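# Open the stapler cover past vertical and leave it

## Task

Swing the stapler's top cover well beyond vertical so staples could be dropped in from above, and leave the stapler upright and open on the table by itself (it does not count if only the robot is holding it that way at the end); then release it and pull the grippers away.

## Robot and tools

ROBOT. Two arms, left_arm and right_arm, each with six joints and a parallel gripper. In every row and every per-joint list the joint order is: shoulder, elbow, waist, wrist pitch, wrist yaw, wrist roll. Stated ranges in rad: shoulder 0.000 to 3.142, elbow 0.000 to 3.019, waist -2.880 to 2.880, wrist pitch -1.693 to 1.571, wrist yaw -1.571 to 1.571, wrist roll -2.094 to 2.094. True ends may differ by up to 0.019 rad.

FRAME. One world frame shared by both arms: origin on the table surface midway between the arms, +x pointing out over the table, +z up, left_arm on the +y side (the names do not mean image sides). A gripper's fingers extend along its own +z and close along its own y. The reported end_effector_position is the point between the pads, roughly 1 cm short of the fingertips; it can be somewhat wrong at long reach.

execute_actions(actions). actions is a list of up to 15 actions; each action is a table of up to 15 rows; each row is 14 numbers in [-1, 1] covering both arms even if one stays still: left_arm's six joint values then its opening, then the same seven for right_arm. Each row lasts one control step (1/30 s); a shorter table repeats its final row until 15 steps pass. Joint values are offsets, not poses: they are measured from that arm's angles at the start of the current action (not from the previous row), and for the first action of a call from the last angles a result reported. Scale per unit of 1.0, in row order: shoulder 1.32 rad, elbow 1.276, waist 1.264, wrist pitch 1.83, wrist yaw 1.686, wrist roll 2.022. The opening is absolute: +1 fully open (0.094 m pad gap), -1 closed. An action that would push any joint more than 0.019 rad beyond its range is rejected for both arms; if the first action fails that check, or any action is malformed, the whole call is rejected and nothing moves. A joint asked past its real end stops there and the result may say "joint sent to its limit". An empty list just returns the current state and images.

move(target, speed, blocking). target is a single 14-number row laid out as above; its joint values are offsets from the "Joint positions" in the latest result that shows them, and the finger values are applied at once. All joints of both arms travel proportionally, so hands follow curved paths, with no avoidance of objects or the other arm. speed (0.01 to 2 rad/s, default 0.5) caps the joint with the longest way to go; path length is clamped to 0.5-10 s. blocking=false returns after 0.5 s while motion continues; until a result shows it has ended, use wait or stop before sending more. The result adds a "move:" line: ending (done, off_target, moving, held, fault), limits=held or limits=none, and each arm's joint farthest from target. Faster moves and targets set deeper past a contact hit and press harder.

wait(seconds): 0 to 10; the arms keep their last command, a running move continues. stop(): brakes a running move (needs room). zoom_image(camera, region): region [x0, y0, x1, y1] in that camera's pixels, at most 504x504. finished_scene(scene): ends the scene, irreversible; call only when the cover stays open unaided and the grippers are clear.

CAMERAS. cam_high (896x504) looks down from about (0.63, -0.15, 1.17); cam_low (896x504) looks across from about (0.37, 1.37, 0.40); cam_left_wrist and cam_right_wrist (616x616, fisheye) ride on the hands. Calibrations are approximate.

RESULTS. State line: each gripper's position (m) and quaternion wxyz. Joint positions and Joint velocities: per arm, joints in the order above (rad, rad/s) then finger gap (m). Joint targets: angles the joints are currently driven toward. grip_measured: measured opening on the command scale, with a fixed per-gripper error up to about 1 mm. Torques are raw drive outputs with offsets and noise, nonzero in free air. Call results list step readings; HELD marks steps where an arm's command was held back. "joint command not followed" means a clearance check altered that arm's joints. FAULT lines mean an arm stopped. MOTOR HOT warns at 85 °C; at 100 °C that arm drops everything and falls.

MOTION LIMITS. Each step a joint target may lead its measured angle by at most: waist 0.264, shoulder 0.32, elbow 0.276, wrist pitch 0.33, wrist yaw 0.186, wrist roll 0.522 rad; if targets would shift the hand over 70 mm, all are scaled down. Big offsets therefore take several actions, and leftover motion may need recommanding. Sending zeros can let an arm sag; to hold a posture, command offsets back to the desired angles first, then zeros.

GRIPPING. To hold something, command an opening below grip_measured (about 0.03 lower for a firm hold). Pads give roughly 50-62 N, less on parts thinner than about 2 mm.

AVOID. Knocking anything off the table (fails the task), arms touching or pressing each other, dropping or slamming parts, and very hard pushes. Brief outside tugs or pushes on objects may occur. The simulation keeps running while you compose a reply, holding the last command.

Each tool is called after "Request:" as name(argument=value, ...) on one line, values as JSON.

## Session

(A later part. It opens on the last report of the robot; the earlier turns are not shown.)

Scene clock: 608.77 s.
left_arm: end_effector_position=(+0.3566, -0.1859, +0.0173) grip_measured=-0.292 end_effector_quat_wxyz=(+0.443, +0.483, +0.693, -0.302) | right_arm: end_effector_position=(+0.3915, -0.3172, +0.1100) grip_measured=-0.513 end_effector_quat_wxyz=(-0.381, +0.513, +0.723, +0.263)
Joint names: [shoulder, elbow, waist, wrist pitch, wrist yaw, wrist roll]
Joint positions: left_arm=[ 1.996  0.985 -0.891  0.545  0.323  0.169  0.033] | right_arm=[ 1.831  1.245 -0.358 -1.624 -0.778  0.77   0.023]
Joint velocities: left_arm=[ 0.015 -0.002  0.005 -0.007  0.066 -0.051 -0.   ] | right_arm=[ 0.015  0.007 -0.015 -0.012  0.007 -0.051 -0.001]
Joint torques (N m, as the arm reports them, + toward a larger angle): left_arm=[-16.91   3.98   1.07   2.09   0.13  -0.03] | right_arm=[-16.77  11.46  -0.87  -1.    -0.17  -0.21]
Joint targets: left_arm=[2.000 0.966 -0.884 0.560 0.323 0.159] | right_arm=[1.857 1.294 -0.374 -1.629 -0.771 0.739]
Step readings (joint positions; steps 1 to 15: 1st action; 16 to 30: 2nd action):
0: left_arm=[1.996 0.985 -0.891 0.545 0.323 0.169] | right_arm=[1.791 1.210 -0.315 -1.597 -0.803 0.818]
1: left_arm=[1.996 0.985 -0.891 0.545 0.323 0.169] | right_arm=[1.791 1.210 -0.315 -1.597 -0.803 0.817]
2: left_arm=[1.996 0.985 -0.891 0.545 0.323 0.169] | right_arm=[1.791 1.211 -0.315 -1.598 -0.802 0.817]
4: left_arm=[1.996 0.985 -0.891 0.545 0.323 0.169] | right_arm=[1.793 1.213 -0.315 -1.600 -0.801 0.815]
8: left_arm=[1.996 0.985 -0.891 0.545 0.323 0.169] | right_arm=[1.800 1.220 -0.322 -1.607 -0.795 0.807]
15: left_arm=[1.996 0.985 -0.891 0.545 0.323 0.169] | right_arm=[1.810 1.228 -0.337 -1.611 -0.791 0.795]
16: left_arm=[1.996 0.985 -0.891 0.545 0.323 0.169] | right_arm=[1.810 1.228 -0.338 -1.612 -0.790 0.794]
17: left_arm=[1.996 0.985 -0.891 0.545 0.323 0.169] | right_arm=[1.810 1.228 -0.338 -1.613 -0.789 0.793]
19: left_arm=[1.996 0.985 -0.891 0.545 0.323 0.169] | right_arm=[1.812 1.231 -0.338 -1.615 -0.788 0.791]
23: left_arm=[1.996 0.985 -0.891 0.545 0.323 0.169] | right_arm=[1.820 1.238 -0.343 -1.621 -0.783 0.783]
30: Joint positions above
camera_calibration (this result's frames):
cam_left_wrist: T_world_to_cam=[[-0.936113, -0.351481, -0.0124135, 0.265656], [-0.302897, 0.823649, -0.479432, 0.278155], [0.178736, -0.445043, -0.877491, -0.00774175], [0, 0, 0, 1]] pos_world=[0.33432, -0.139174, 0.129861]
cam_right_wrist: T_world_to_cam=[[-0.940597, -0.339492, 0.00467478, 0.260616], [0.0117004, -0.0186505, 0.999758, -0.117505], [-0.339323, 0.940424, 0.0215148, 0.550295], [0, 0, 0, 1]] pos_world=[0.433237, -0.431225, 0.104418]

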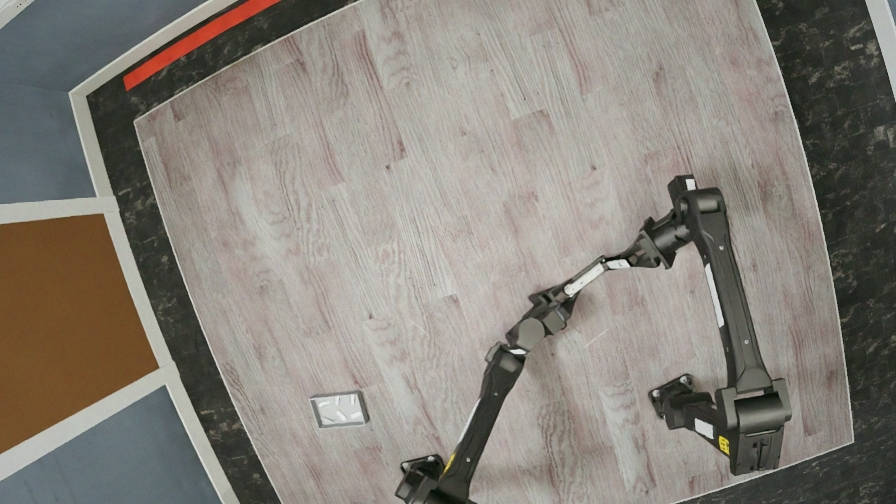

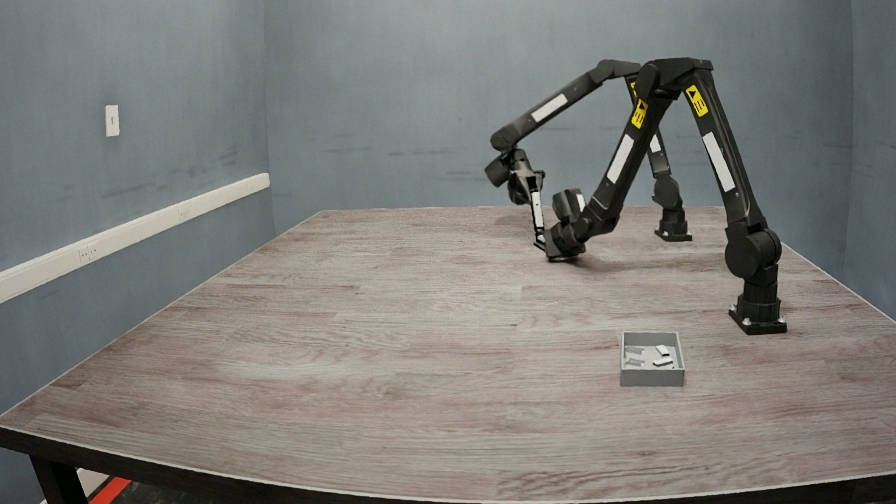

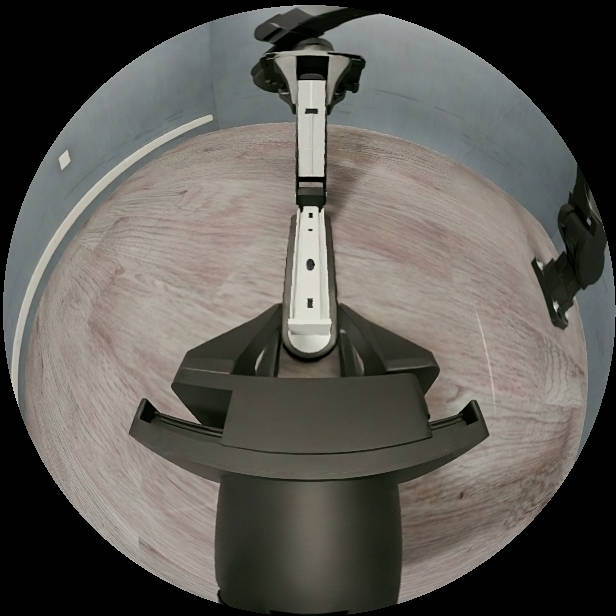

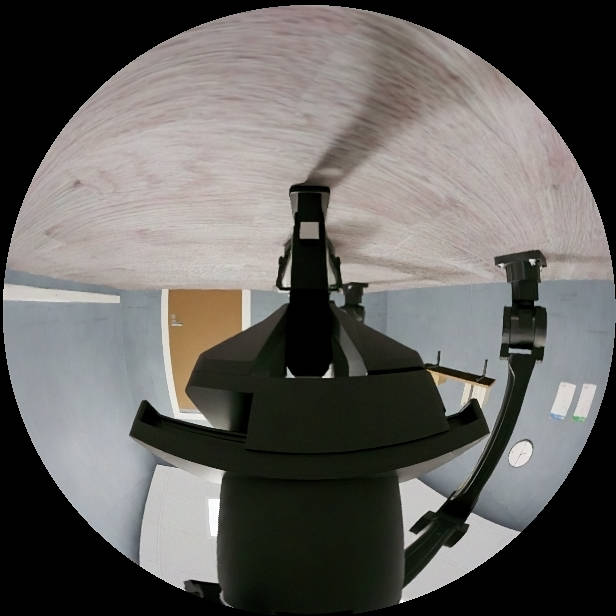

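Request:
execute_actions(actions=[[[0.003,-0.015,0.005,0.008,0.0,-0.005,-0.33, 0.0221,0.0404,-0.0141,-0.0024,0.0047,-0.0163,-0.516],[0.003,-0.015,0.005,0.008,0.0,-0.005,-0.33, 0.0237,0.0416,-0.0155,-0.0026,0.0052,-0.0173,-0.516],[0.003,-0.015,0.005,0.008,0.0,-0.005,-0.33, 0.0252,0.0428,-0.0170,-0.0028,0.0057,-0.0184,-0.516],[0.003,-0.015,0.005,0.008,0.0,-0.005,-0.33, 0.0268,0.0440,-0.0184,-0.0030,0.0062,-0.0194,-0.516],[0.003,-0.015,0.005,0.008,0.0,-0.005,-0.33, 0.0284,0.0452,-0.0198,-0.0032,0.0068,-0.0204,-0.516],[0.003,-0.015,0.005,0.008,0.0,-0.005,-0.33, 0.0300,0.0463,-0.0212,-0.0033,0.0073,-0.0214,-0.516],[0.003,-0.015,0.005,0.008,0.0,-0.005,-0.33, 0.0316,0.0475,-0.0226,-0.0035,0.0078,-0.0224,-0.516],[0.003,-0.015,0.005,0.008,0.0,-0.005,-0.33, 0.0331,0.0487,-0.0241,-0.0037,0.0083,-0.0235,-0.516],[0.003,-0.015,0.005,0.008,0.0,-0.005,-0.33, 0.0347,0.0499,-0.0255,-0.0039,0.0088,-0.0245,-0.516],[0.003,-0.015,0.005,0.008,0.0,-0.005,-0.33, 0.0363,0.0511,-0.0269,-0.0041,0.0093,-0.0255,-0.516]],[[0.003,-0.015,0.005,0.008,0.0,-0.005,-0.33, 0.0221,0.0404,-0.0141,-0.0024,0.0047,-0.0163,-0.516],[0.003,-0.015,0.005,0.008,0.0,-0.005,-0.33, 0.0237,0.0416,-0.0155,-0.0026,0.0052,-0.0173,-0.516],[0.003,-0.015,0.005,0.008,0.0,-0.005,-0.33, 0.0252,0.0428,-0.0170,-0.0028,0.0057,-0.0184,-0.516],[0.003,-0.015,0.005,0.008,0.0,-0.005,-0.33, 0.0268,0.0440,-0.0184,-0.0030,0.0062,-0.0194,-0.516],[0.003,-0.015,0.005,0.008,0.0,-0.005,-0.33, 0.0284,0.0452,-0.0198,-0.0032,0.0068,-0.0204,-0.516],[0.003,-0.015,0.005,0.008,0.0,-0.005,-0.33, 0.0300,0.0463,-0.0212,-0.0033,0.0073,-0.0214,-0.516],[0.003,-0.015,0.005,0.008,0.0,-0.005,-0.33, 0.0316,0.0475,-0.0226,-0.0035,0.0078,-0.0224,-0.516],[0.003,-0.015,0.005,0.008,0.0,-0.005,-0.33, 0.0331,0.0487,-0.0241,-0.0037,0.0083,-0.0235,-0.516],[0.003,-0.015,0.005,0.008,0.0,-0.005,-0.33, 0.0347,0.0499,-0.0255,-0.0039,0.0088,-0.0245,-0.516],[0.003,-0.015,0.005,0.008,0.0,-0.005,-0.33, 0.0363,0.0511,-0.0269,-0.0041,0.0093,-0.0255,-0.516]]])

Scene clock: 622.70 s.
left_arm: end_effector_position=(+0.3566, -0.1859, +0.0173) grip_measured=-0.292 end_effector_quat_wxyz=(+0.443, +0.483, +0.693, -0.302) | right_arm: end_effector_position=(+0.3976, -0.3334, +0.0992) grip_measured=-0.513 end_effector_quat_wxyz=(-0.382, +0.512, +0.723, +0.263)
Joint names: [shoulder, elbow, waist, wrist pitch, wrist yaw, wrist roll]
Joint positions: left_arm=[ 1.996  0.985 -0.891  0.545  0.323  0.169  0.033] | right_arm=[ 1.875  1.272 -0.389 -1.636 -0.759  0.731  0.023]
Joint velocities: left_arm=[ 0.005 -0.002  0.005  0.012  0.022 -0.007 -0.   ] | right_arm=[ 0.005  0.002 -0.015 -0.012 -0.037 -0.051 -0.001]
Joint torques (N m, as the arm reports them, + toward a larger angle): left_arm=[-17.06   3.96   1.08   2.07   0.13  -0.02] | right_arm=[-16.57  11.51  -1.35  -0.9   -0.16  -0.25]
Joint targets: left_arm=[2.000 0.966 -0.884 0.560 0.323 0.159] | right_arm=[1.900 1.324 -0.409 -1.638 -0.753 0.699]
Step readings (joint positions; steps 1 to 15: 1st action; 16 to 30: 2nd action):
0: left_arm=[1.996 0.985 -0.891 0.545 0.323 0.169] | right_arm=[1.831 1.245 -0.358 -1.624 -0.778 0.769]
1: left_arm=[1.996 0.985 -0.891 0.545 0.323 0.169] | right_arm=[1.832 1.245 -0.358 -1.624 -0.777 0.769]
2: left_arm=[1.996 0.985 -0.891 0.545 0.323 0.169] | right_arm=[1.832 1.245 -0.358 -1.624 -0.777 0.769]
4: left_arm=[1.996 0.985 -0.891 0.545 0.323 0.169] | right_arm=[1.833 1.247 -0.358 -1.626 -0.776 0.767]
8: left_arm=[1.996 0.985 -0.891 0.545 0.323 0.169] | right_arm=[1.840 1.253 -0.362 -1.629 -0.772 0.762]
15: left_arm=[1.996 0.985 -0.891 0.545 0.323 0.169] | right_arm=[1.853 1.259 -0.375 -1.630 -0.768 0.751]
16: left_arm=[1.996 0.985 -0.891 0.545 0.323 0.169] | right_arm=[1.853 1.259 -0.375 -1.631 -0.768 0.750]
17: left_arm=[1.996 0.985 -0.891 0.545 0.323 0.169] | right_arm=[1.853 1.259 -0.375 -1.631 -0.768 0.749]
19: left_arm=[1.996 0.985 -0.891 0.545 0.323 0.169] | right_arm=[1.855 1.261 -0.375 -1.633 -0.767 0.748]
23: left_arm=[1.996 0.985 -0.891 0.545 0.323 0.169] | right_arm=[1.861 1.266 -0.378 -1.636 -0.763 0.742]
30: Joint positions above
camera_calibration (this result's frames):
cam_left_wrist: T_world_to_cam=[[-0.936113, -0.351481, -0.0124135, 0.265656], [-0.302897, 0.823649, -0.479432, 0.278155], [0.178736, -0.445043, -0.877491, -0.00774175], [0, 0, 0, 1]] pos_world=[0.33432, -0.139174, 0.129861]
cam_right_wrist: T_world_to_cam=[[-0.939946, -0.34129, 0.00469495, 0.260046], [0.0128246, -0.021568, 0.999685, -0.108431], [-0.341081, 0.939711, 0.0246497, 0.567999], [0, 0, 0, 1]] pos_world=[0.439553, -0.447343, 0.0931745]

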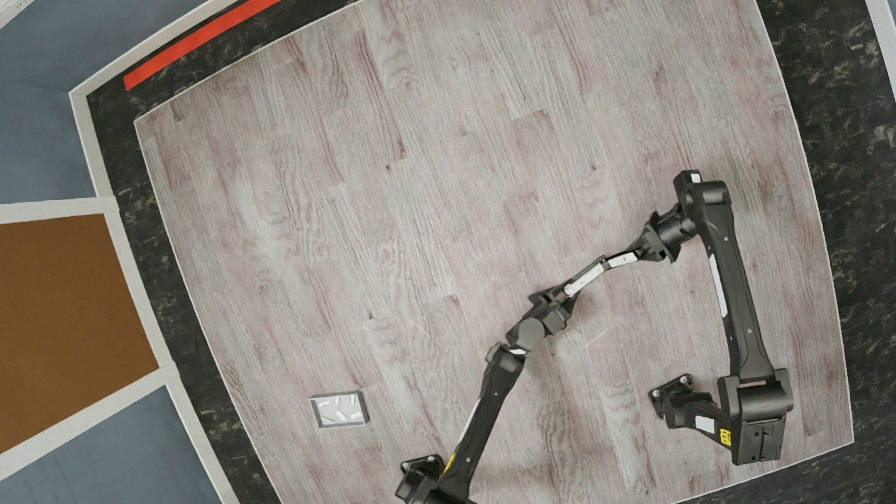

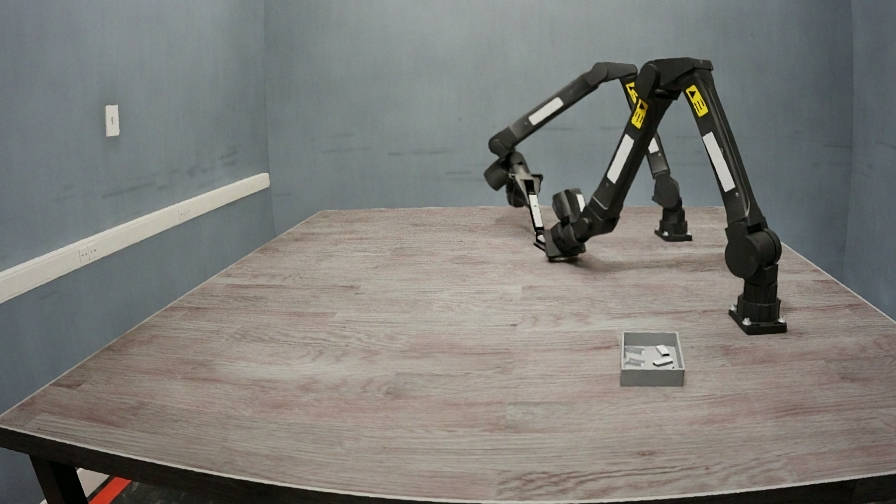

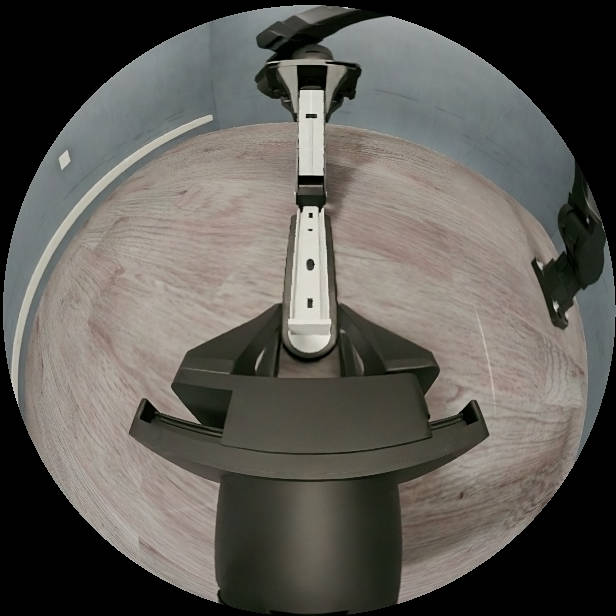

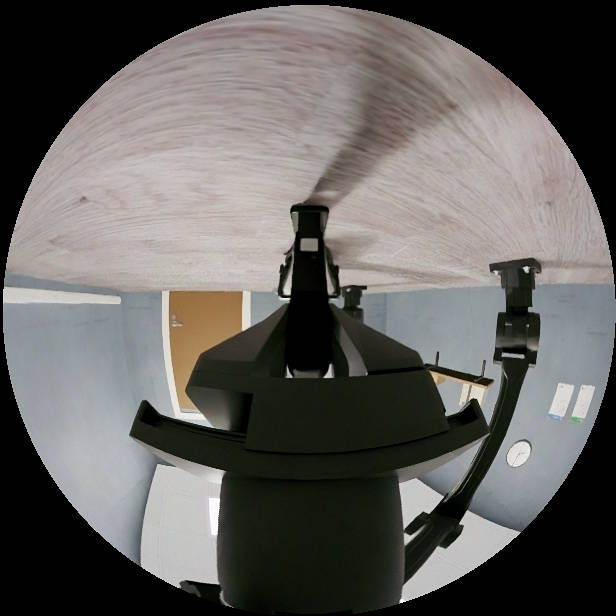

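Request:
execute_actions(actions=[[[0.003,-0.015,0.005,0.008,0.0,-0.005,-0.33, 0.0213,0.0417,-0.0154,0.0044,0.0041,-0.0165,-0.516],[0.003,-0.015,0.005,0.008,0.0,-0.005,-0.33, 0.0230,0.0425,-0.0166,0.0048,0.0045,-0.0173,-0.516],[0.003,-0.015,0.005,0.008,0.0,-0.005,-0.33, 0.0248,0.0434,-0.0177,0.0052,0.0050,-0.0180,-0.516],[0.003,-0.015,0.005,0.008,0.0,-0.005,-0.33, 0.0265,0.0443,-0.0189,0.0056,0.0054,-0.0187,-0.516],[0.003,-0.015,0.005,0.008,0.0,-0.005,-0.33, 0.0283,0.0451,-0.0200,0.0060,0.0059,-0.0194,-0.516],[0.003,-0.015,0.005,0.008,0.0,-0.005,-0.33, 0.0301,0.0460,-0.0212,0.0064,0.0063,-0.0201,-0.516],[0.003,-0.015,0.005,0.008,0.0,-0.005,-0.33, 0.0318,0.0469,-0.0223,0.0068,0.0068,-0.0208,-0.516],[0.003,-0.015,0.005,0.008,0.0,-0.005,-0.33, 0.0336,0.0477,-0.0235,0.0072,0.0072,-0.0215,-0.516],[0.003,-0.015,0.005,0.008,0.0,-0.005,-0.33, 0.0353,0.0486,-0.0246,0.0076,0.0077,-0.0223,-0.516],[0.003,-0.015,0.005,0.008,0.0,-0.005,-0.33, 0.0371,0.0495,-0.0258,0.0080,0.0081,-0.0230,-0.516]],[[0.003,-0.015,0.005,0.008,0.0,-0.005,-0.33, 0.0213,0.0417,-0.0154,0.0044,0.0041,-0.0165,-0.516],[0.003,-0.015,0.005,0.008,0.0,-0.005,-0.33, 0.0230,0.0425,-0.0166,0.0048,0.0045,-0.0173,-0.516],[0.003,-0.015,0.005,0.008,0.0,-0.005,-0.33, 0.0248,0.0434,-0.0177,0.0052,0.0050,-0.0180,-0.516],[0.003,-0.015,0.005,0.008,0.0,-0.005,-0.33, 0.0265,0.0443,-0.0189,0.0056,0.0054,-0.0187,-0.516],[0.003,-0.015,0.005,0.008,0.0,-0.005,-0.33, 0.0283,0.0451,-0.0200,0.0060,0.0059,-0.0194,-0.516],[0.003,-0.015,0.005,0.008,0.0,-0.005,-0.33, 0.0301,0.0460,-0.0212,0.0064,0.0063,-0.0201,-0.516],[0.003,-0.015,0.005,0.008,0.0,-0.005,-0.33, 0.0318,0.0469,-0.0223,0.0068,0.0068,-0.0208,-0.516],[0.003,-0.015,0.005,0.008,0.0,-0.005,-0.33, 0.0336,0.0477,-0.0235,0.0072,0.0072,-0.0215,-0.516],[0.003,-0.015,0.005,0.008,0.0,-0.005,-0.33, 0.0353,0.0486,-0.0246,0.0076,0.0077,-0.0223,-0.516],[0.003,-0.015,0.005,0.008,0.0,-0.005,-0.33, 0.0371,0.0495,-0.0258,0.0080,0.0081,-0.0230,-0.516]]])

Scene clock: 639.60 s.
left_arm: end_effector_position=(+0.3566, -0.1859, +0.0173) grip_measured=-0.292 end_effector_quat_wxyz=(+0.443, +0.483, +0.693, -0.302) | right_arm: end_effector_position=(+0.4028, -0.3465, +0.0852) grip_measured=-0.513 end_effector_quat_wxyz=(-0.384, +0.511, +0.722, +0.264)
Joint names: [shoulder, elbow, waist, wrist pitch, wrist yaw, wrist roll]
Joint positions: left_arm=[ 1.996  0.985 -0.891  0.545  0.323  0.169  0.033] | right_arm=[ 1.919  1.293 -0.414 -1.636 -0.745  0.699  0.023]
Joint velocities: left_arm=[-0.005  0.002 -0.015 -0.007  0.037 -0.037  0.   ] | right_arm=[ 0.015  0.027 -0.005  0.002  0.007 -0.037 -0.   ]
Joint torques (N m, as the arm reports them, + toward a larger angle): left_arm=[-17.14   4.02   0.97   2.03   0.13  -0.02] | right_arm=[-17.2   11.26  -0.92  -0.38  -0.15  -0.27]
Joint targets: left_arm=[2.000 0.966 -0.884 0.560 0.323 0.159] | right_arm=[1.946 1.346 -0.436 -1.622 -0.738 0.669]
Step readings (joint positions; steps 1 to 15: 1st action; 16 to 30: 2nd action):
0: left_arm=[1.996 0.985 -0.891 0.545 0.323 0.169] | right_arm=[1.875 1.272 -0.390 -1.636 -0.759 0.730]
1: left_arm=[1.996 0.985 -0.891 0.545 0.323 0.169] | right_arm=[1.875 1.272 -0.390 -1.636 -0.759 0.730]
2: left_arm=[1.996 0.985 -0.891 0.545 0.323 0.169] | right_arm=[1.875 1.272 -0.390 -1.636 -0.759 0.729]
4: left_arm=[1.996 0.985 -0.891 0.545 0.323 0.169] | right_arm=[1.876 1.273 -0.390 -1.636 -0.758 0.728]
8: left_arm=[1.996 0.985 -0.891 0.545 0.323 0.169] | right_arm=[1.882 1.278 -0.393 -1.636 -0.754 0.725]
15: left_arm=[1.996 0.985 -0.891 0.545 0.323 0.169] | right_arm=[1.897 1.283 -0.403 -1.636 -0.752 0.715]
16: left_arm=[1.996 0.985 -0.891 0.545 0.323 0.169] | right_arm=[1.897 1.283 -0.403 -1.636 -0.752 0.715]
17: left_arm=[1.996 0.985 -0.891 0.545 0.323 0.169] | right_arm=[1.897 1.283 -0.403 -1.636 -0.752 0.714]
19: left_arm=[1.996 0.985 -0.891 0.545 0.323 0.169] | right_arm=[1.898 1.284 -0.403 -1.636 -0.751 0.713]
23: left_arm=[1.996 0.985 -0.891 0.545 0.323 0.169] | right_arm=[1.904 1.288 -0.405 -1.636 -0.747 0.710]
30: Joint positions above
camera_calibration (this result's frames):
cam_left_wrist: T_world_to_cam=[[-0.936113, -0.351481, -0.0124135, 0.265656], [-0.302897, 0.823649, -0.479432, 0.278155], [0.178736, -0.445043, -0.877491, -0.00774175], [0, 0, 0, 1]] pos_world=[0.33432, -0.139174, 0.129861]
cam_right_wrist: T_world_to_cam=[[-0.93924, -0.343237, 0.00407544, 0.259591], [0.0136141, -0.0253853, 0.999585, -0.0964977], [-0.342992, 0.938906, 0.0285157, 0.582633], [0, 0, 0, 1]] pos_world=[0.44497, -0.460386, 0.0787855]

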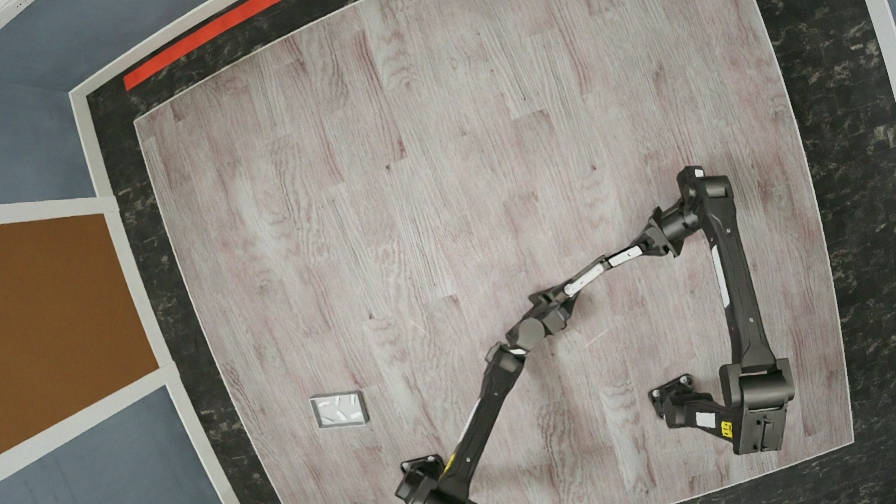

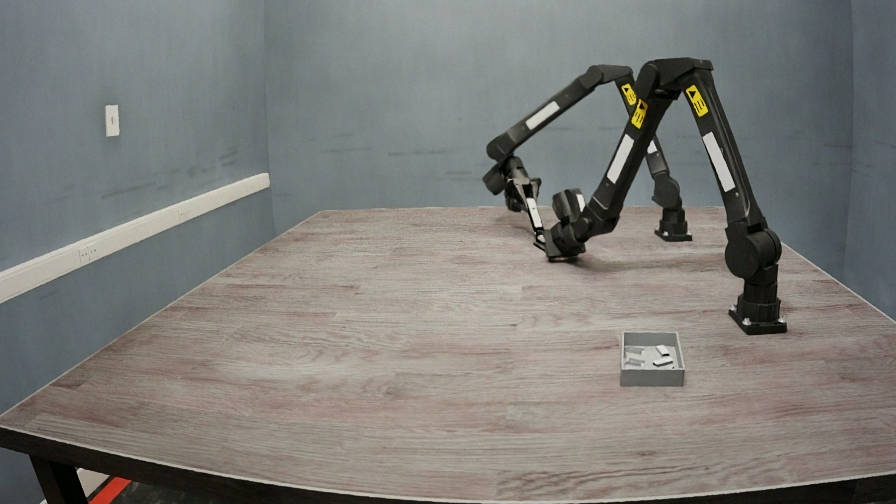

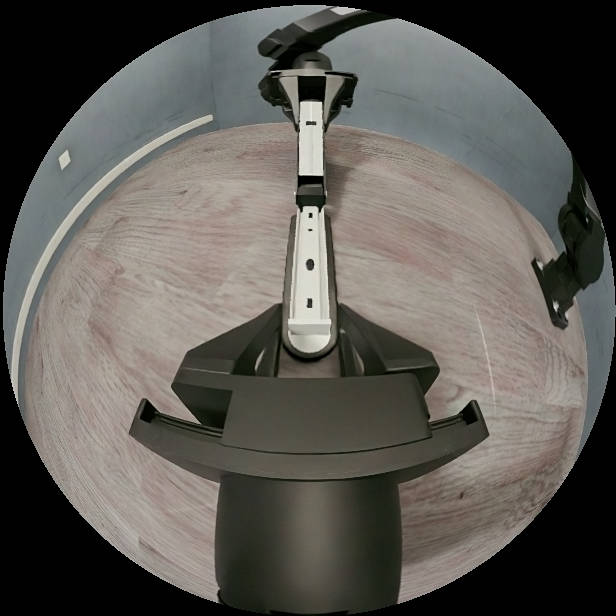

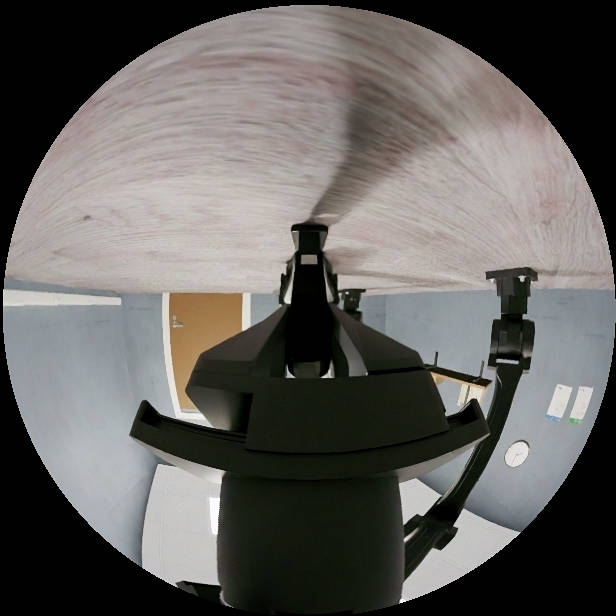

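Request:
execute_actions(actions=[[[0.003,-0.015,0.005,0.008,0.0,-0.005,-0.33, 0.0223,0.0419,-0.0182,0.0120,0.0046,-0.0152,-0.516],[0.003,-0.015,0.005,0.008,0.0,-0.005,-0.33, 0.0241,0.0422,-0.0191,0.0131,0.0049,-0.0155,-0.516],[0.003,-0.015,0.005,0.008,0.0,-0.005,-0.33, 0.0259,0.0426,-0.0199,0.0143,0.0053,-0.0159,-0.516],[0.003,-0.015,0.005,0.008,0.0,-0.005,-0.33, 0.0277,0.0429,-0.0207,0.0154,0.0056,-0.0163,-0.516],[0.003,-0.015,0.005,0.008,0.0,-0.005,-0.33, 0.0295,0.0433,-0.0216,0.0165,0.0060,-0.0167,-0.516],[0.003,-0.015,0.005,0.008,0.0,-0.005,-0.33, 0.0312,0.0437,-0.0224,0.0176,0.0063,-0.0170,-0.516],[0.003,-0.015,0.005,0.008,0.0,-0.005,-0.33, 0.0330,0.0440,-0.0232,0.0187,0.0067,-0.0174,-0.516],[0.003,-0.015,0.005,0.008,0.0,-0.005,-0.33, 0.0348,0.0444,-0.0240,0.0199,0.0070,-0.0178,-0.516],[0.003,-0.015,0.005,0.008,0.0,-0.005,-0.33, 0.0366,0.0447,-0.0249,0.0210,0.0074,-0.0181,-0.516],[0.003,-0.015,0.005,0.008,0.0,-0.005,-0.33, 0.0384,0.0451,-0.0257,0.0221,0.0077,-0.0185,-0.516]],[[0.003,-0.015,0.005,0.008,0.0,-0.005,-0.33, 0.0223,0.0419,-0.0182,0.0120,0.0046,-0.0152,-0.516],[0.003,-0.015,0.005,0.008,0.0,-0.005,-0.33, 0.0241,0.0422,-0.0191,0.0131,0.0049,-0.0155,-0.516],[0.003,-0.015,0.005,0.008,0.0,-0.005,-0.33, 0.0259,0.0426,-0.0199,0.0143,0.0053,-0.0159,-0.516],[0.003,-0.015,0.005,0.008,0.0,-0.005,-0.33, 0.0277,0.0429,-0.0207,0.0154,0.0056,-0.0163,-0.516],[0.003,-0.015,0.005,0.008,0.0,-0.005,-0.33, 0.0295,0.0433,-0.0216,0.0165,0.0060,-0.0167,-0.516],[0.003,-0.015,0.005,0.008,0.0,-0.005,-0.33, 0.0312,0.0437,-0.0224,0.0176,0.0063,-0.0170,-0.516],[0.003,-0.015,0.005,0.008,0.0,-0.005,-0.33, 0.0330,0.0440,-0.0232,0.0187,0.0067,-0.0174,-0.516],[0.003,-0.015,0.005,0.008,0.0,-0.005,-0.33, 0.0348,0.0444,-0.0240,0.0199,0.0070,-0.0178,-0.516],[0.003,-0.015,0.005,0.008,0.0,-0.005,-0.33, 0.0366,0.0447,-0.0249,0.0210,0.0074,-0.0181,-0.516],[0.003,-0.015,0.005,0.008,0.0,-0.005,-0.33, 0.0384,0.0451,-0.0257,0.0221,0.0077,-0.0185,-0.516]]])

Scene clock: 656.00 s.
left_arm: end_effector_position=(+0.3566, -0.1859, +0.0173) grip_measured=-0.292 end_effector_quat_wxyz=(+0.443, +0.483, +0.693, -0.302) | right_arm: end_effector_position=(+0.4073, -0.3586, +0.0635) grip_measured=-0.513 end_effector_quat_wxyz=(-0.378, +0.514, +0.723, +0.265)
Joint names: [shoulder, elbow, waist, wrist pitch, wrist yaw, wrist roll]
Joint positions: left_arm=[ 1.996  0.985 -0.891  0.545  0.323  0.169  0.033] | right_arm=[ 1.964  1.3   -0.436 -1.598 -0.731  0.687  0.023]
Joint velocities: left_arm=[ 0.005 -0.007 -0.015 -0.002  0.022 -0.037  0.   ] | right_arm=[ 0.024 -0.012 -0.015  0.017  0.022  0.022 -0.   ]
Joint torques (N m, as the arm reports them, + toward a larger angle): left_arm=[-17.1    4.02   1.09   2.     0.11  -0.03] | right_arm=[-17.19  11.46  -0.74  -0.05  -0.15  -0.28]
Joint targets: left_arm=[2.000 0.966 -0.884 0.560 0.323 0.159] | right_arm=[1.992 1.355 -0.459 -1.576 -0.725 0.655]
Step readings (joint positions; steps 1 to 15: 1st action; 16 to 30: 2nd action):
0: left_arm=[1.996 0.985 -0.891 0.545 0.323 0.169] | right_arm=[1.919 1.293 -0.414 -1.636 -0.745 0.698]
1: left_arm=[1.996 0.985 -0.891 0.545 0.323 0.169] | right_arm=[1.919 1.293 -0.414 -1.635 -0.745 0.698]
2: left_arm=[1.996 0.985 -0.891 0.545 0.323 0.169] | right_arm=[1.919 1.293 -0.414 -1.635 -0.744 0.698]
4: left_arm=[1.996 0.985 -0.891 0.545 0.323 0.169] | right_arm=[1.920 1.293 -0.415 -1.632 -0.743 0.698]
8: left_arm=[1.996 0.985 -0.891 0.545 0.323 0.169] | right_arm=[1.927 1.294 -0.419 -1.625 -0.740 0.697]
15: left_arm=[1.996 0.985 -0.891 0.545 0.323 0.169] | right_arm=[1.941 1.297 -0.427 -1.616 -0.738 0.693]
16: left_arm=[1.996 0.985 -0.891 0.545 0.323 0.169] | right_arm=[1.942 1.297 -0.427 -1.616 -0.738 0.693]
17: left_arm=[1.996 0.985 -0.891 0.545 0.323 0.169] | right_arm=[1.942 1.297 -0.427 -1.615 -0.737 0.693]
19: left_arm=[1.996 0.985 -0.891 0.545 0.323 0.169] | right_arm=[1.942 1.297 -0.427 -1.613 -0.736 0.693]
23: left_arm=[1.996 0.985 -0.891 0.545 0.323 0.169] | right_arm=[1.948 1.297 -0.430 -1.607 -0.733 0.691]
30: Joint positions above
camera_calibration (this result's frames):
cam_left_wrist: T_world_to_cam=[[-0.936113, -0.351481, -0.0124135, 0.265656], [-0.302897, 0.823649, -0.479432, 0.278155], [0.178736, -0.445043, -0.877491, -0.00774175], [0, 0, 0, 1]] pos_world=[0.33432, -0.139174, 0.129861]
cam_right_wrist: T_world_to_cam=[[-0.941307, -0.337552, -0.000514266, 0.262953], [0.00607003, -0.0184503, 0.999811, -0.0696047], [-0.337497, 0.941126, 0.0194164, 0.595208], [0, 0, 0, 1]] pos_world=[0.448823, -0.47269, 0.05817]

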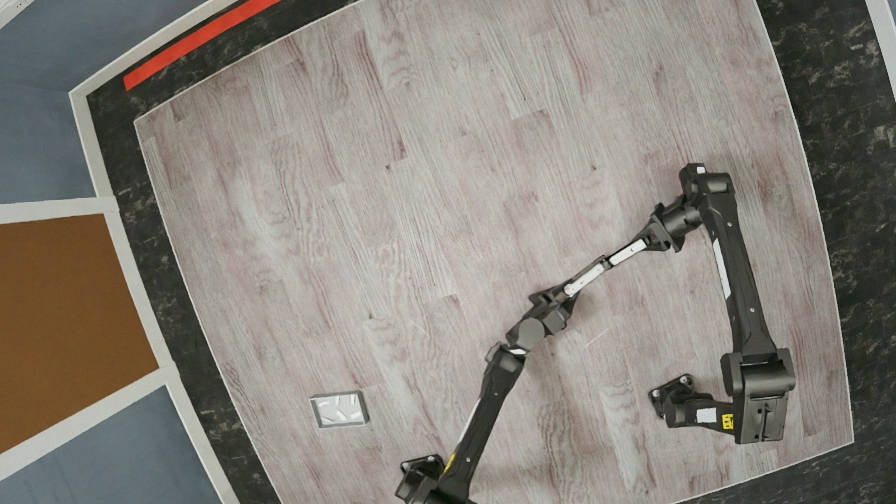

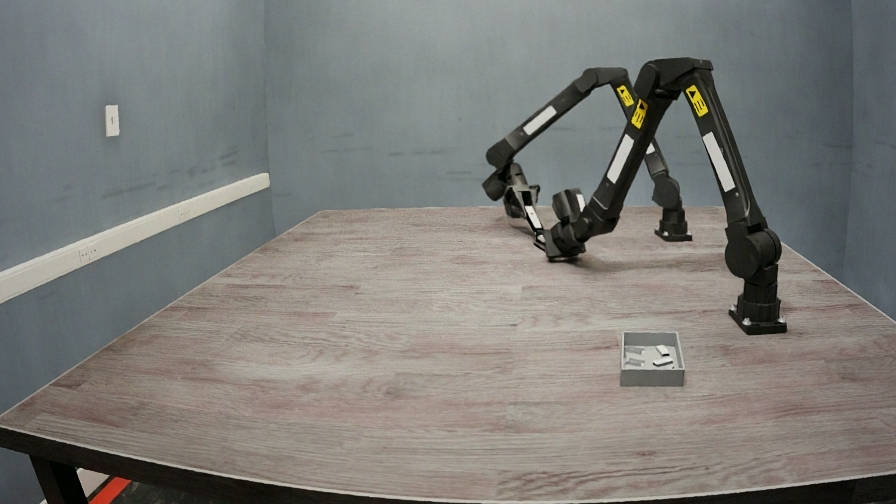

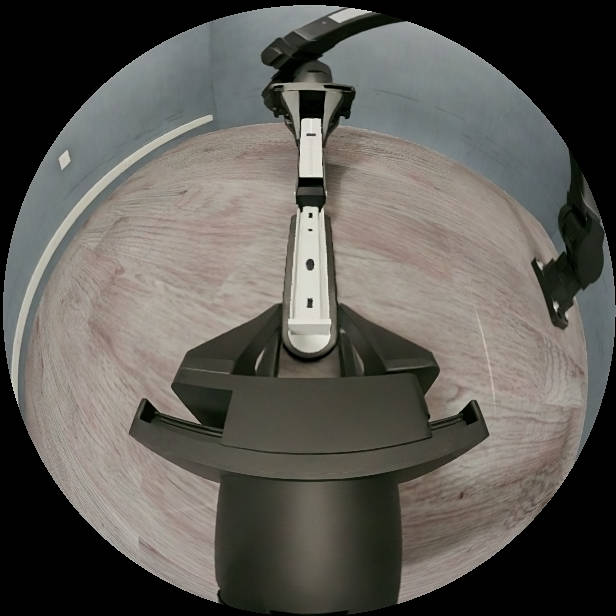

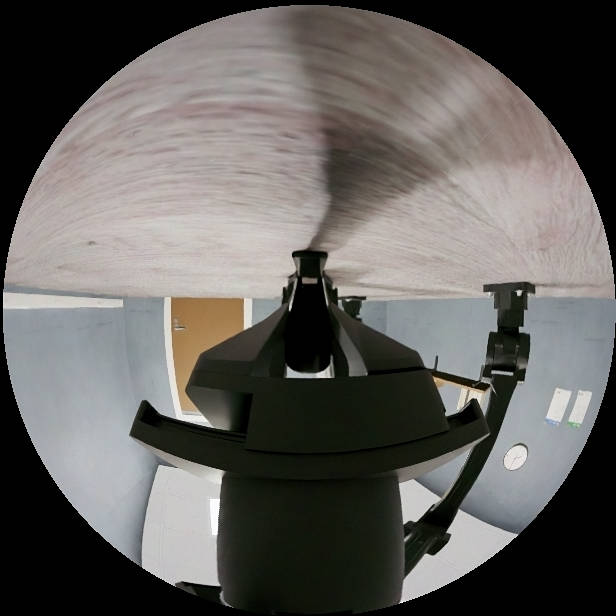

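Request:
execute_actions(actions=[[[0.003,-0.015,0.005,0.008,0.0,-0.005,-0.33, 0.0226,0.0435,-0.0183,0.0123,0.004,-0.0160,-0.516],[0.003,-0.015,0.005,0.008,0.0,-0.005,-0.33, 0.0240,0.0436,-0.0186,0.0132,0.004,-0.0163,-0.516],[0.003,-0.015,0.005,0.008,0.0,-0.005,-0.33, 0.0254,0.0437,-0.0189,0.0140,0.004,-0.0166,-0.516],[0.003,-0.015,0.005,0.008,0.0,-0.005,-0.33, 0.0268,0.0438,-0.0192,0.0148,0.004,-0.0169,-0.516],[0.003,-0.015,0.005,0.008,0.0,-0.005,-0.33, 0.0282,0.0439,-0.0195,0.0157,0.004,-0.0172,-0.516],[0.003,-0.015,0.005,0.008,0.0,-0.005,-0.33, 0.0296,0.0440,-0.0198,0.0165,0.0045,-0.0175,-0.516],[0.003,-0.015,0.005,0.008,0.0,-0.005,-0.33, 0.0310,0.0441,-0.0201,0.0173,0.0045,-0.0178,-0.516],[0.003,-0.015,0.005,0.008,0.0,-0.005,-0.33, 0.0324,0.0442,-0.0204,0.0181,0.0045,-0.0181,-0.516],[0.003,-0.015,0.005,0.008,0.0,-0.005,-0.33, 0.0338,0.0443,-0.0207,0.0190,0.0045,-0.0183,-0.516],[0.003,-0.015,0.005,0.008,0.0,-0.005,-0.33, 0.0352,0.0445,-0.0210,0.0198,0.0045,-0.0185,-0.516]],[[0.003,-0.015,0.005,0.008,0.0,-0.005,-0.33, 0.0226,0.0435,-0.0183,0.0123,0.004,-0.0160,-0.516],[0.003,-0.015,0.005,0.008,0.0,-0.005,-0.33, 0.0240,0.0436,-0.0186,0.0132,0.004,-0.0163,-0.516],[0.003,-0.015,0.005,0.008,0.0,-0.005,-0.33, 0.0254,0.0437,-0.0189,0.0140,0.004,-0.0166,-0.516],[0.003,-0.015,0.005,0.008,0.0,-0.005,-0.33, 0.0268,0.0438,-0.0192,0.0148,0.004,-0.0169,-0.516],[0.003,-0.015,0.005,0.008,0.0,-0.005,-0.33, 0.0282,0.0439,-0.0195,0.0157,0.004,-0.0172,-0.516],[0.003,-0.015,0.005,0.008,0.0,-0.005,-0.33, 0.0296,0.0440,-0.0198,0.0165,0.0045,-0.0175,-0.516],[0.003,-0.015,0.005,0.008,0.0,-0.005,-0.33, 0.0310,0.0441,-0.0201,0.0173,0.0045,-0.0178,-0.516],[0.003,-0.015,0.005,0.008,0.0,-0.005,-0.33, 0.0324,0.0442,-0.0204,0.0181,0.0045,-0.0181,-0.516],[0.003,-0.015,0.005,0.008,0.0,-0.005,-0.33, 0.0338,0.0443,-0.0207,0.0190,0.0045,-0.0183,-0.516],[0.003,-0.015,0.005,0.008,0.0,-0.005,-0.33, 0.0352,0.0445,-0.0210,0.0198,0.0045,-0.0185,-0.516]]])

Scene clock: 677.13 s.
left_arm: end_effector_position=(+0.3566, -0.1859, +0.0173) grip_measured=-0.292 end_effector_quat_wxyz=(+0.443, +0.483, +0.693, -0.302) | right_arm: end_effector_position=(+0.4090, -0.3626, +0.0494) grip_measured=-0.513 end_effector_quat_wxyz=(-0.378, +0.513, +0.724, +0.266)
Joint names: [shoulder, elbow, waist, wrist pitch, wrist yaw, wrist roll]
Joint positions: left_arm=[ 1.996  0.985 -0.891  0.545  0.323  0.169  0.033] | right_arm=[ 1.993  1.301 -0.444 -1.574 -0.728  0.677  0.023]
Joint velocities: left_arm=[ 0.005  0.002 -0.005  0.022 -0.022 -0.066 -0.001] | right_arm=[ 0.024  0.007 -0.024  0.002  0.007 -0.037 -0.001]
Joint torques (N m, as the arm reports them, + toward a larger angle): left_arm=[-16.85   3.93   0.92   2.11   0.13  -0.04] | right_arm=[-17.59  11.27  -1.17   0.09  -0.17  -0.3 ]
Joint targets: left_arm=[2.000 0.966 -0.884 0.560 0.323 0.159] | right_arm=[2.025 1.358 -0.467 -1.550 -0.722 0.645]
Step readings (joint positions; steps 1 to 15: 1st action; 16 to 30: 2nd action):
0: left_arm=[1.996 0.985 -0.891 0.545 0.323 0.169] | right_arm=[1.964 1.300 -0.436 -1.597 -0.731 0.686]
1: left_arm=[1.996 0.985 -0.891 0.545 0.323 0.169] | right_arm=[1.964 1.300 -0.436 -1.597 -0.731 0.686]
2: left_arm=[1.996 0.985 -0.891 0.545 0.323 0.169] | right_arm=[1.964 1.300 -0.436 -1.597 -0.731 0.686]
4: left_arm=[1.996 0.985 -0.891 0.545 0.323 0.169] | right_arm=[1.964 1.300 -0.436 -1.597 -0.731 0.686]
8: left_arm=[1.996 0.985 -0.891 0.545 0.323 0.169] | right_arm=[1.967 1.300 -0.437 -1.593 -0.730 0.686]
15: left_arm=[1.996 0.985 -0.891 0.545 0.323 0.169] | right_arm=[1.978 1.301 -0.440 -1.586 -0.730 0.682]
16: left_arm=[1.996 0.985 -0.891 0.545 0.323 0.169] | right_arm=[1.979 1.301 -0.440 -1.586 -0.730 0.682]
17: left_arm=[1.996 0.985 -0.891 0.545 0.323 0.169] | right_arm=[1.979 1.301 -0.440 -1.586 -0.730 0.682]
19: left_arm=[1.996 0.985 -0.891 0.545 0.323 0.169] | right_arm=[1.979 1.301 -0.440 -1.585 -0.730 0.682]
23: left_arm=[1.996 0.985 -0.891 0.545 0.323 0.169] | right_arm=[1.981 1.301 -0.441 -1.582 -0.729 0.681]
30: Joint positions above
camera_calibration (this result's frames):
cam_left_wrist: T_world_to_cam=[[-0.936113, -0.351481, -0.0124135, 0.265656], [-0.302897, 0.823649, -0.479432, 0.278155], [0.178736, -0.445043, -0.877491, -0.00774175], [0, 0, 0, 1]] pos_world=[0.33432, -0.139174, 0.129861]
cam_right_wrist: T_world_to_cam=[[-0.941372, -0.33735, -0.00385833, 0.26345], [0.00301886, -0.019859, 0.999798, -0.0548468], [-0.337358, 0.94117, 0.0197131, 0.599859], [0, 0, 0, 1]] pos_world=[0.450537, -0.476784, 0.0440272]

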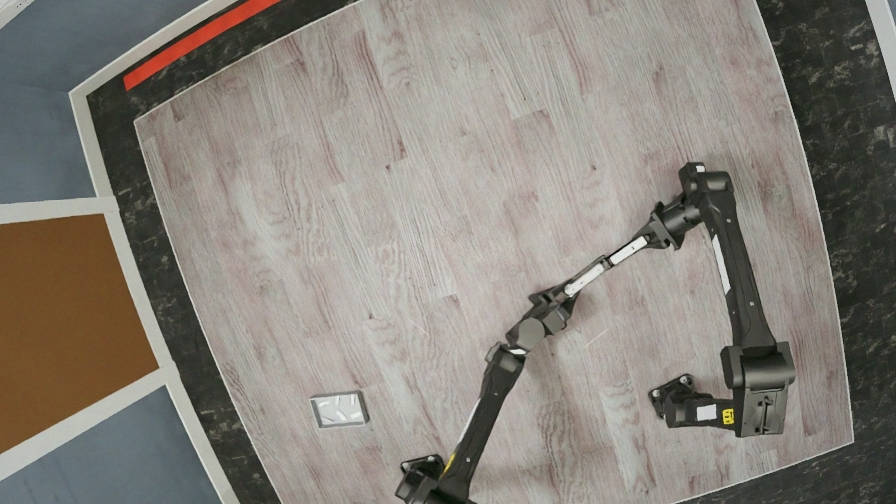

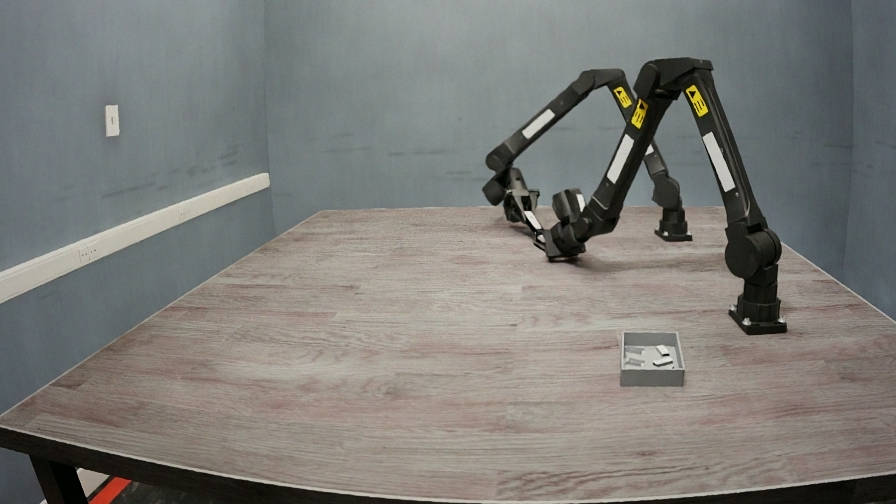

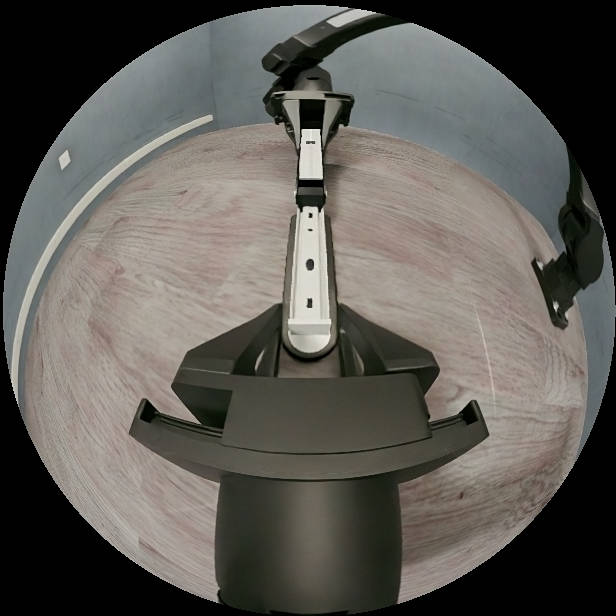

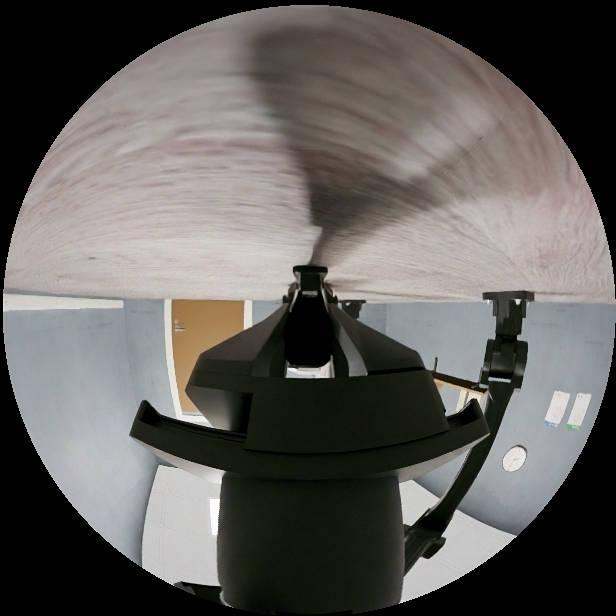

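Request:
execute_actions(actions=[[[0.003,-0.015,0.005,0.008,0.0,-0.005,-0.33, 0.015,0.040,-0.008,0.005,0.002,-0.008,-0.515],[0.003,-0.015,0.005,0.008,0.0,-0.005,-0.33, 0.015,0.040,-0.008,0.005,0.002,-0.008,-0.514],[0.003,-0.015,0.005,0.008,0.0,-0.005,-0.33, 0.015,0.040,-0.008,0.005,0.002,-0.008,-0.513],[0.003,-0.015,0.005,0.008,0.0,-0.005,-0.33, 0.015,0.040,-0.008,0.005,0.002,-0.008,-0.512],[0.003,-0.015,0.005,0.008,0.0,-0.005,-0.33, 0.015,0.040,-0.008,0.005,0.002,-0.008,-0.511],[0.003,-0.015,0.005,0.008,0.0,-0.005,-0.33, 0.015,0.040,-0.008,0.005,0.002,-0.008,-0.510],[0.003,-0.015,0.005,0.008,0.0,-0.005,-0.33, 0.015,0.040,-0.008,0.005,0.002,-0.008,-0.509],[0.003,-0.015,0.005,0.008,0.0,-0.005,-0.33, 0.015,0.040,-0.008,0.005,0.002,-0.008,-0.508],[0.003,-0.015,0.005,0.008,0.0,-0.005,-0.33, 0.015,0.040,-0.008,0.005,0.002,-0.008,-0.507],[0.003,-0.015,0.005,0.008,0.0,-0.005,-0.33, 0.015,0.040,-0.008,0.005,0.002,-0.008,-0.506],[0.003,-0.015,0.005,0.008,0.0,-0.005,-0.33, 0.015,0.040,-0.008,0.005,0.002,-0.008,-0.505],[0.003,-0.015,0.005,0.008,0.0,-0.005,-0.33, 0.015,0.040,-0.008,0.005,0.002,-0.008,-0.503],[0.003,-0.015,0.005,0.008,0.0,-0.005,-0.33, 0.015,0.040,-0.008,0.005,0.002,-0.008,-0.500],[0.003,-0.015,0.005,0.008,0.0,-0.005,-0.33, 0.015,0.040,-0.008,0.005,0.002,-0.008,-0.495],[0.003,-0.015,0.005,0.008,0.0,-0.005,-0.33, 0.015,0.040,-0.008,0.005,0.002,-0.008,-0.49]]])

Scene clock: 684.03 s.
left_arm: end_effector_position=(+0.3566, -0.1859, +0.0173) grip_measured=-0.292 end_effector_quat_wxyz=(+0.443, +0.482, +0.693, -0.302) | right_arm: end_effector_position=(+0.4098, -0.3630, +0.0495) grip_measured=-0.494 end_effector_quat_wxyz=(-0.377, +0.512, +0.725, +0.266)
Joint names: [shoulder, elbow, waist, wrist pitch, wrist yaw, wrist roll]
Joint positions: left_arm=[ 1.996  0.985 -0.891  0.545  0.323  0.167  0.033] | right_arm=[ 1.993  1.304 -0.444 -1.574 -0.727  0.674  0.024]
Joint velocities: left_arm=[-0.005  0.002 -0.015 -0.017 -0.022 -0.081 -0.001] | right_arm=[-0.024  0.066 -0.024 -0.002  0.022 -0.051  0.005]
Joint torques (N m, as the arm reports them, + toward a larger angle): left_arm=[-17.16   4.03   1.01   1.98   0.12   0.04] | right_arm=[-18.91  10.36  -0.07  -0.62  -0.45  -0.05]
Joint targets: left_arm=[2.000 0.966 -0.884 0.560 0.323 0.159] | right_arm=[2.012 1.352 -0.454 -1.565 -0.725 0.661]
Step readings (joint positions):
0: left_arm=[1.996 0.985 -0.891 0.545 0.323 0.169] | right_arm=[1.993 1.302 -0.444 -1.574 -0.728 0.677]
1: left_arm=[1.996 0.985 -0.891 0.545 0.323 0.169] | right_arm=[1.993 1.302 -0.444 -1.574 -0.728 0.677]
2: left_arm=[1.996 0.985 -0.891 0.545 0.323 0.169] | right_arm=[1.993 1.302 -0.444 -1.574 -0.728 0.677]
4: left_arm=[1.996 0.985 -0.891 0.545 0.323 0.169] | right_arm=[1.993 1.302 -0.444 -1.574 -0.728 0.677]
8: left_arm=[1.996 0.985 -0.891 0.545 0.323 0.169] | right_arm=[1.993 1.302 -0.444 -1.574 -0.728 0.677]
15: Joint positions above
camera_calibration (this result's frames):
cam_left_wrist: T_world_to_cam=[[-0.935899, -0.352095, -0.0110329, 0.265442], [-0.30405, 0.823217, -0.479445, 0.278486], [0.177893, -0.445358, -0.877502, -0.00749958], [0, 0, 0, 1]] pos_world=[0.334435, -0.139133, 0.129866]
cam_right_wrist: T_world_to_cam=[[-0.940511, -0.339689, -0.00707657, 0.263018], [-0.00050806, -0.0194219, 0.999811, -0.0533511], [-0.339762, 0.940337, 0.0180939, 0.601243], [0, 0, 0, 1]] pos_world=[0.451624, -0.477062, 0.0443234]

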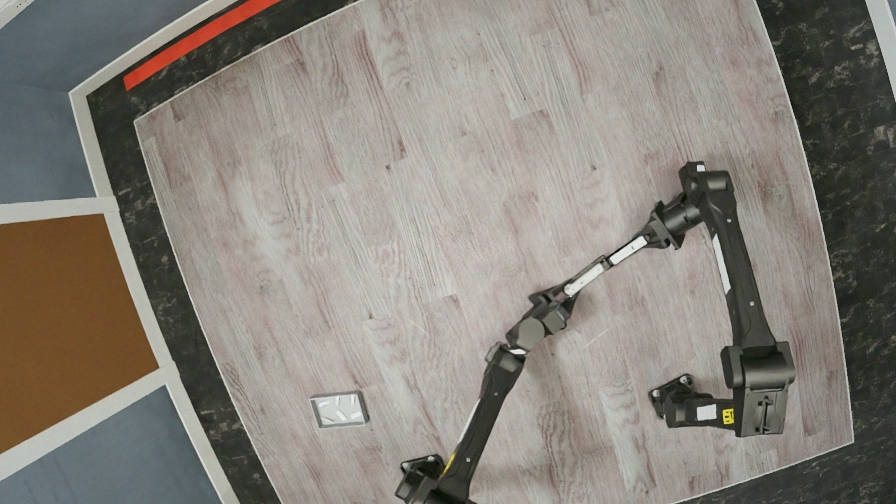

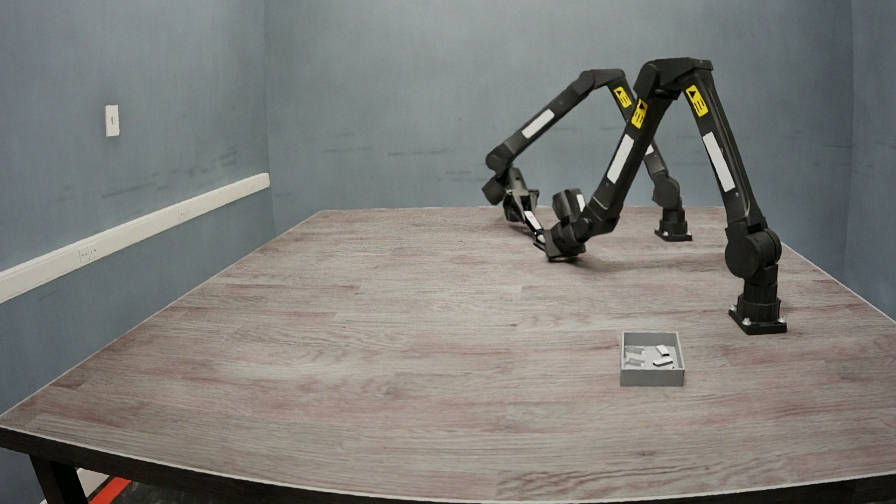

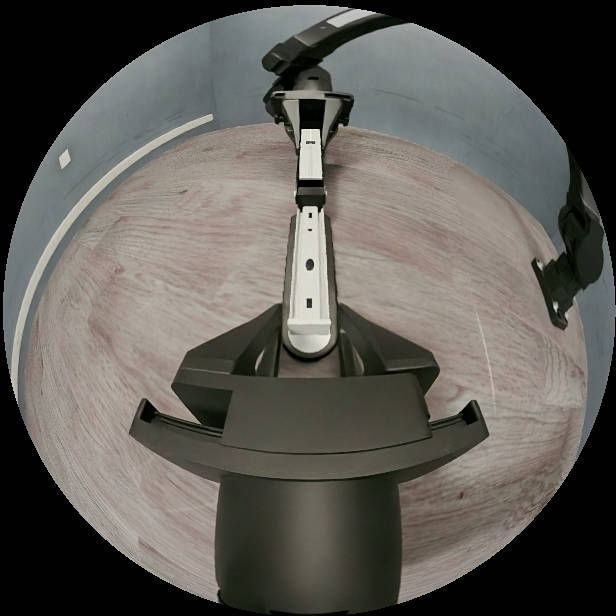

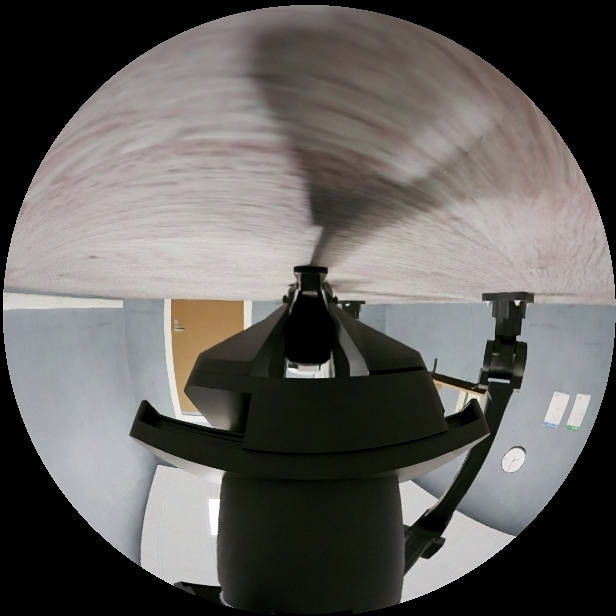

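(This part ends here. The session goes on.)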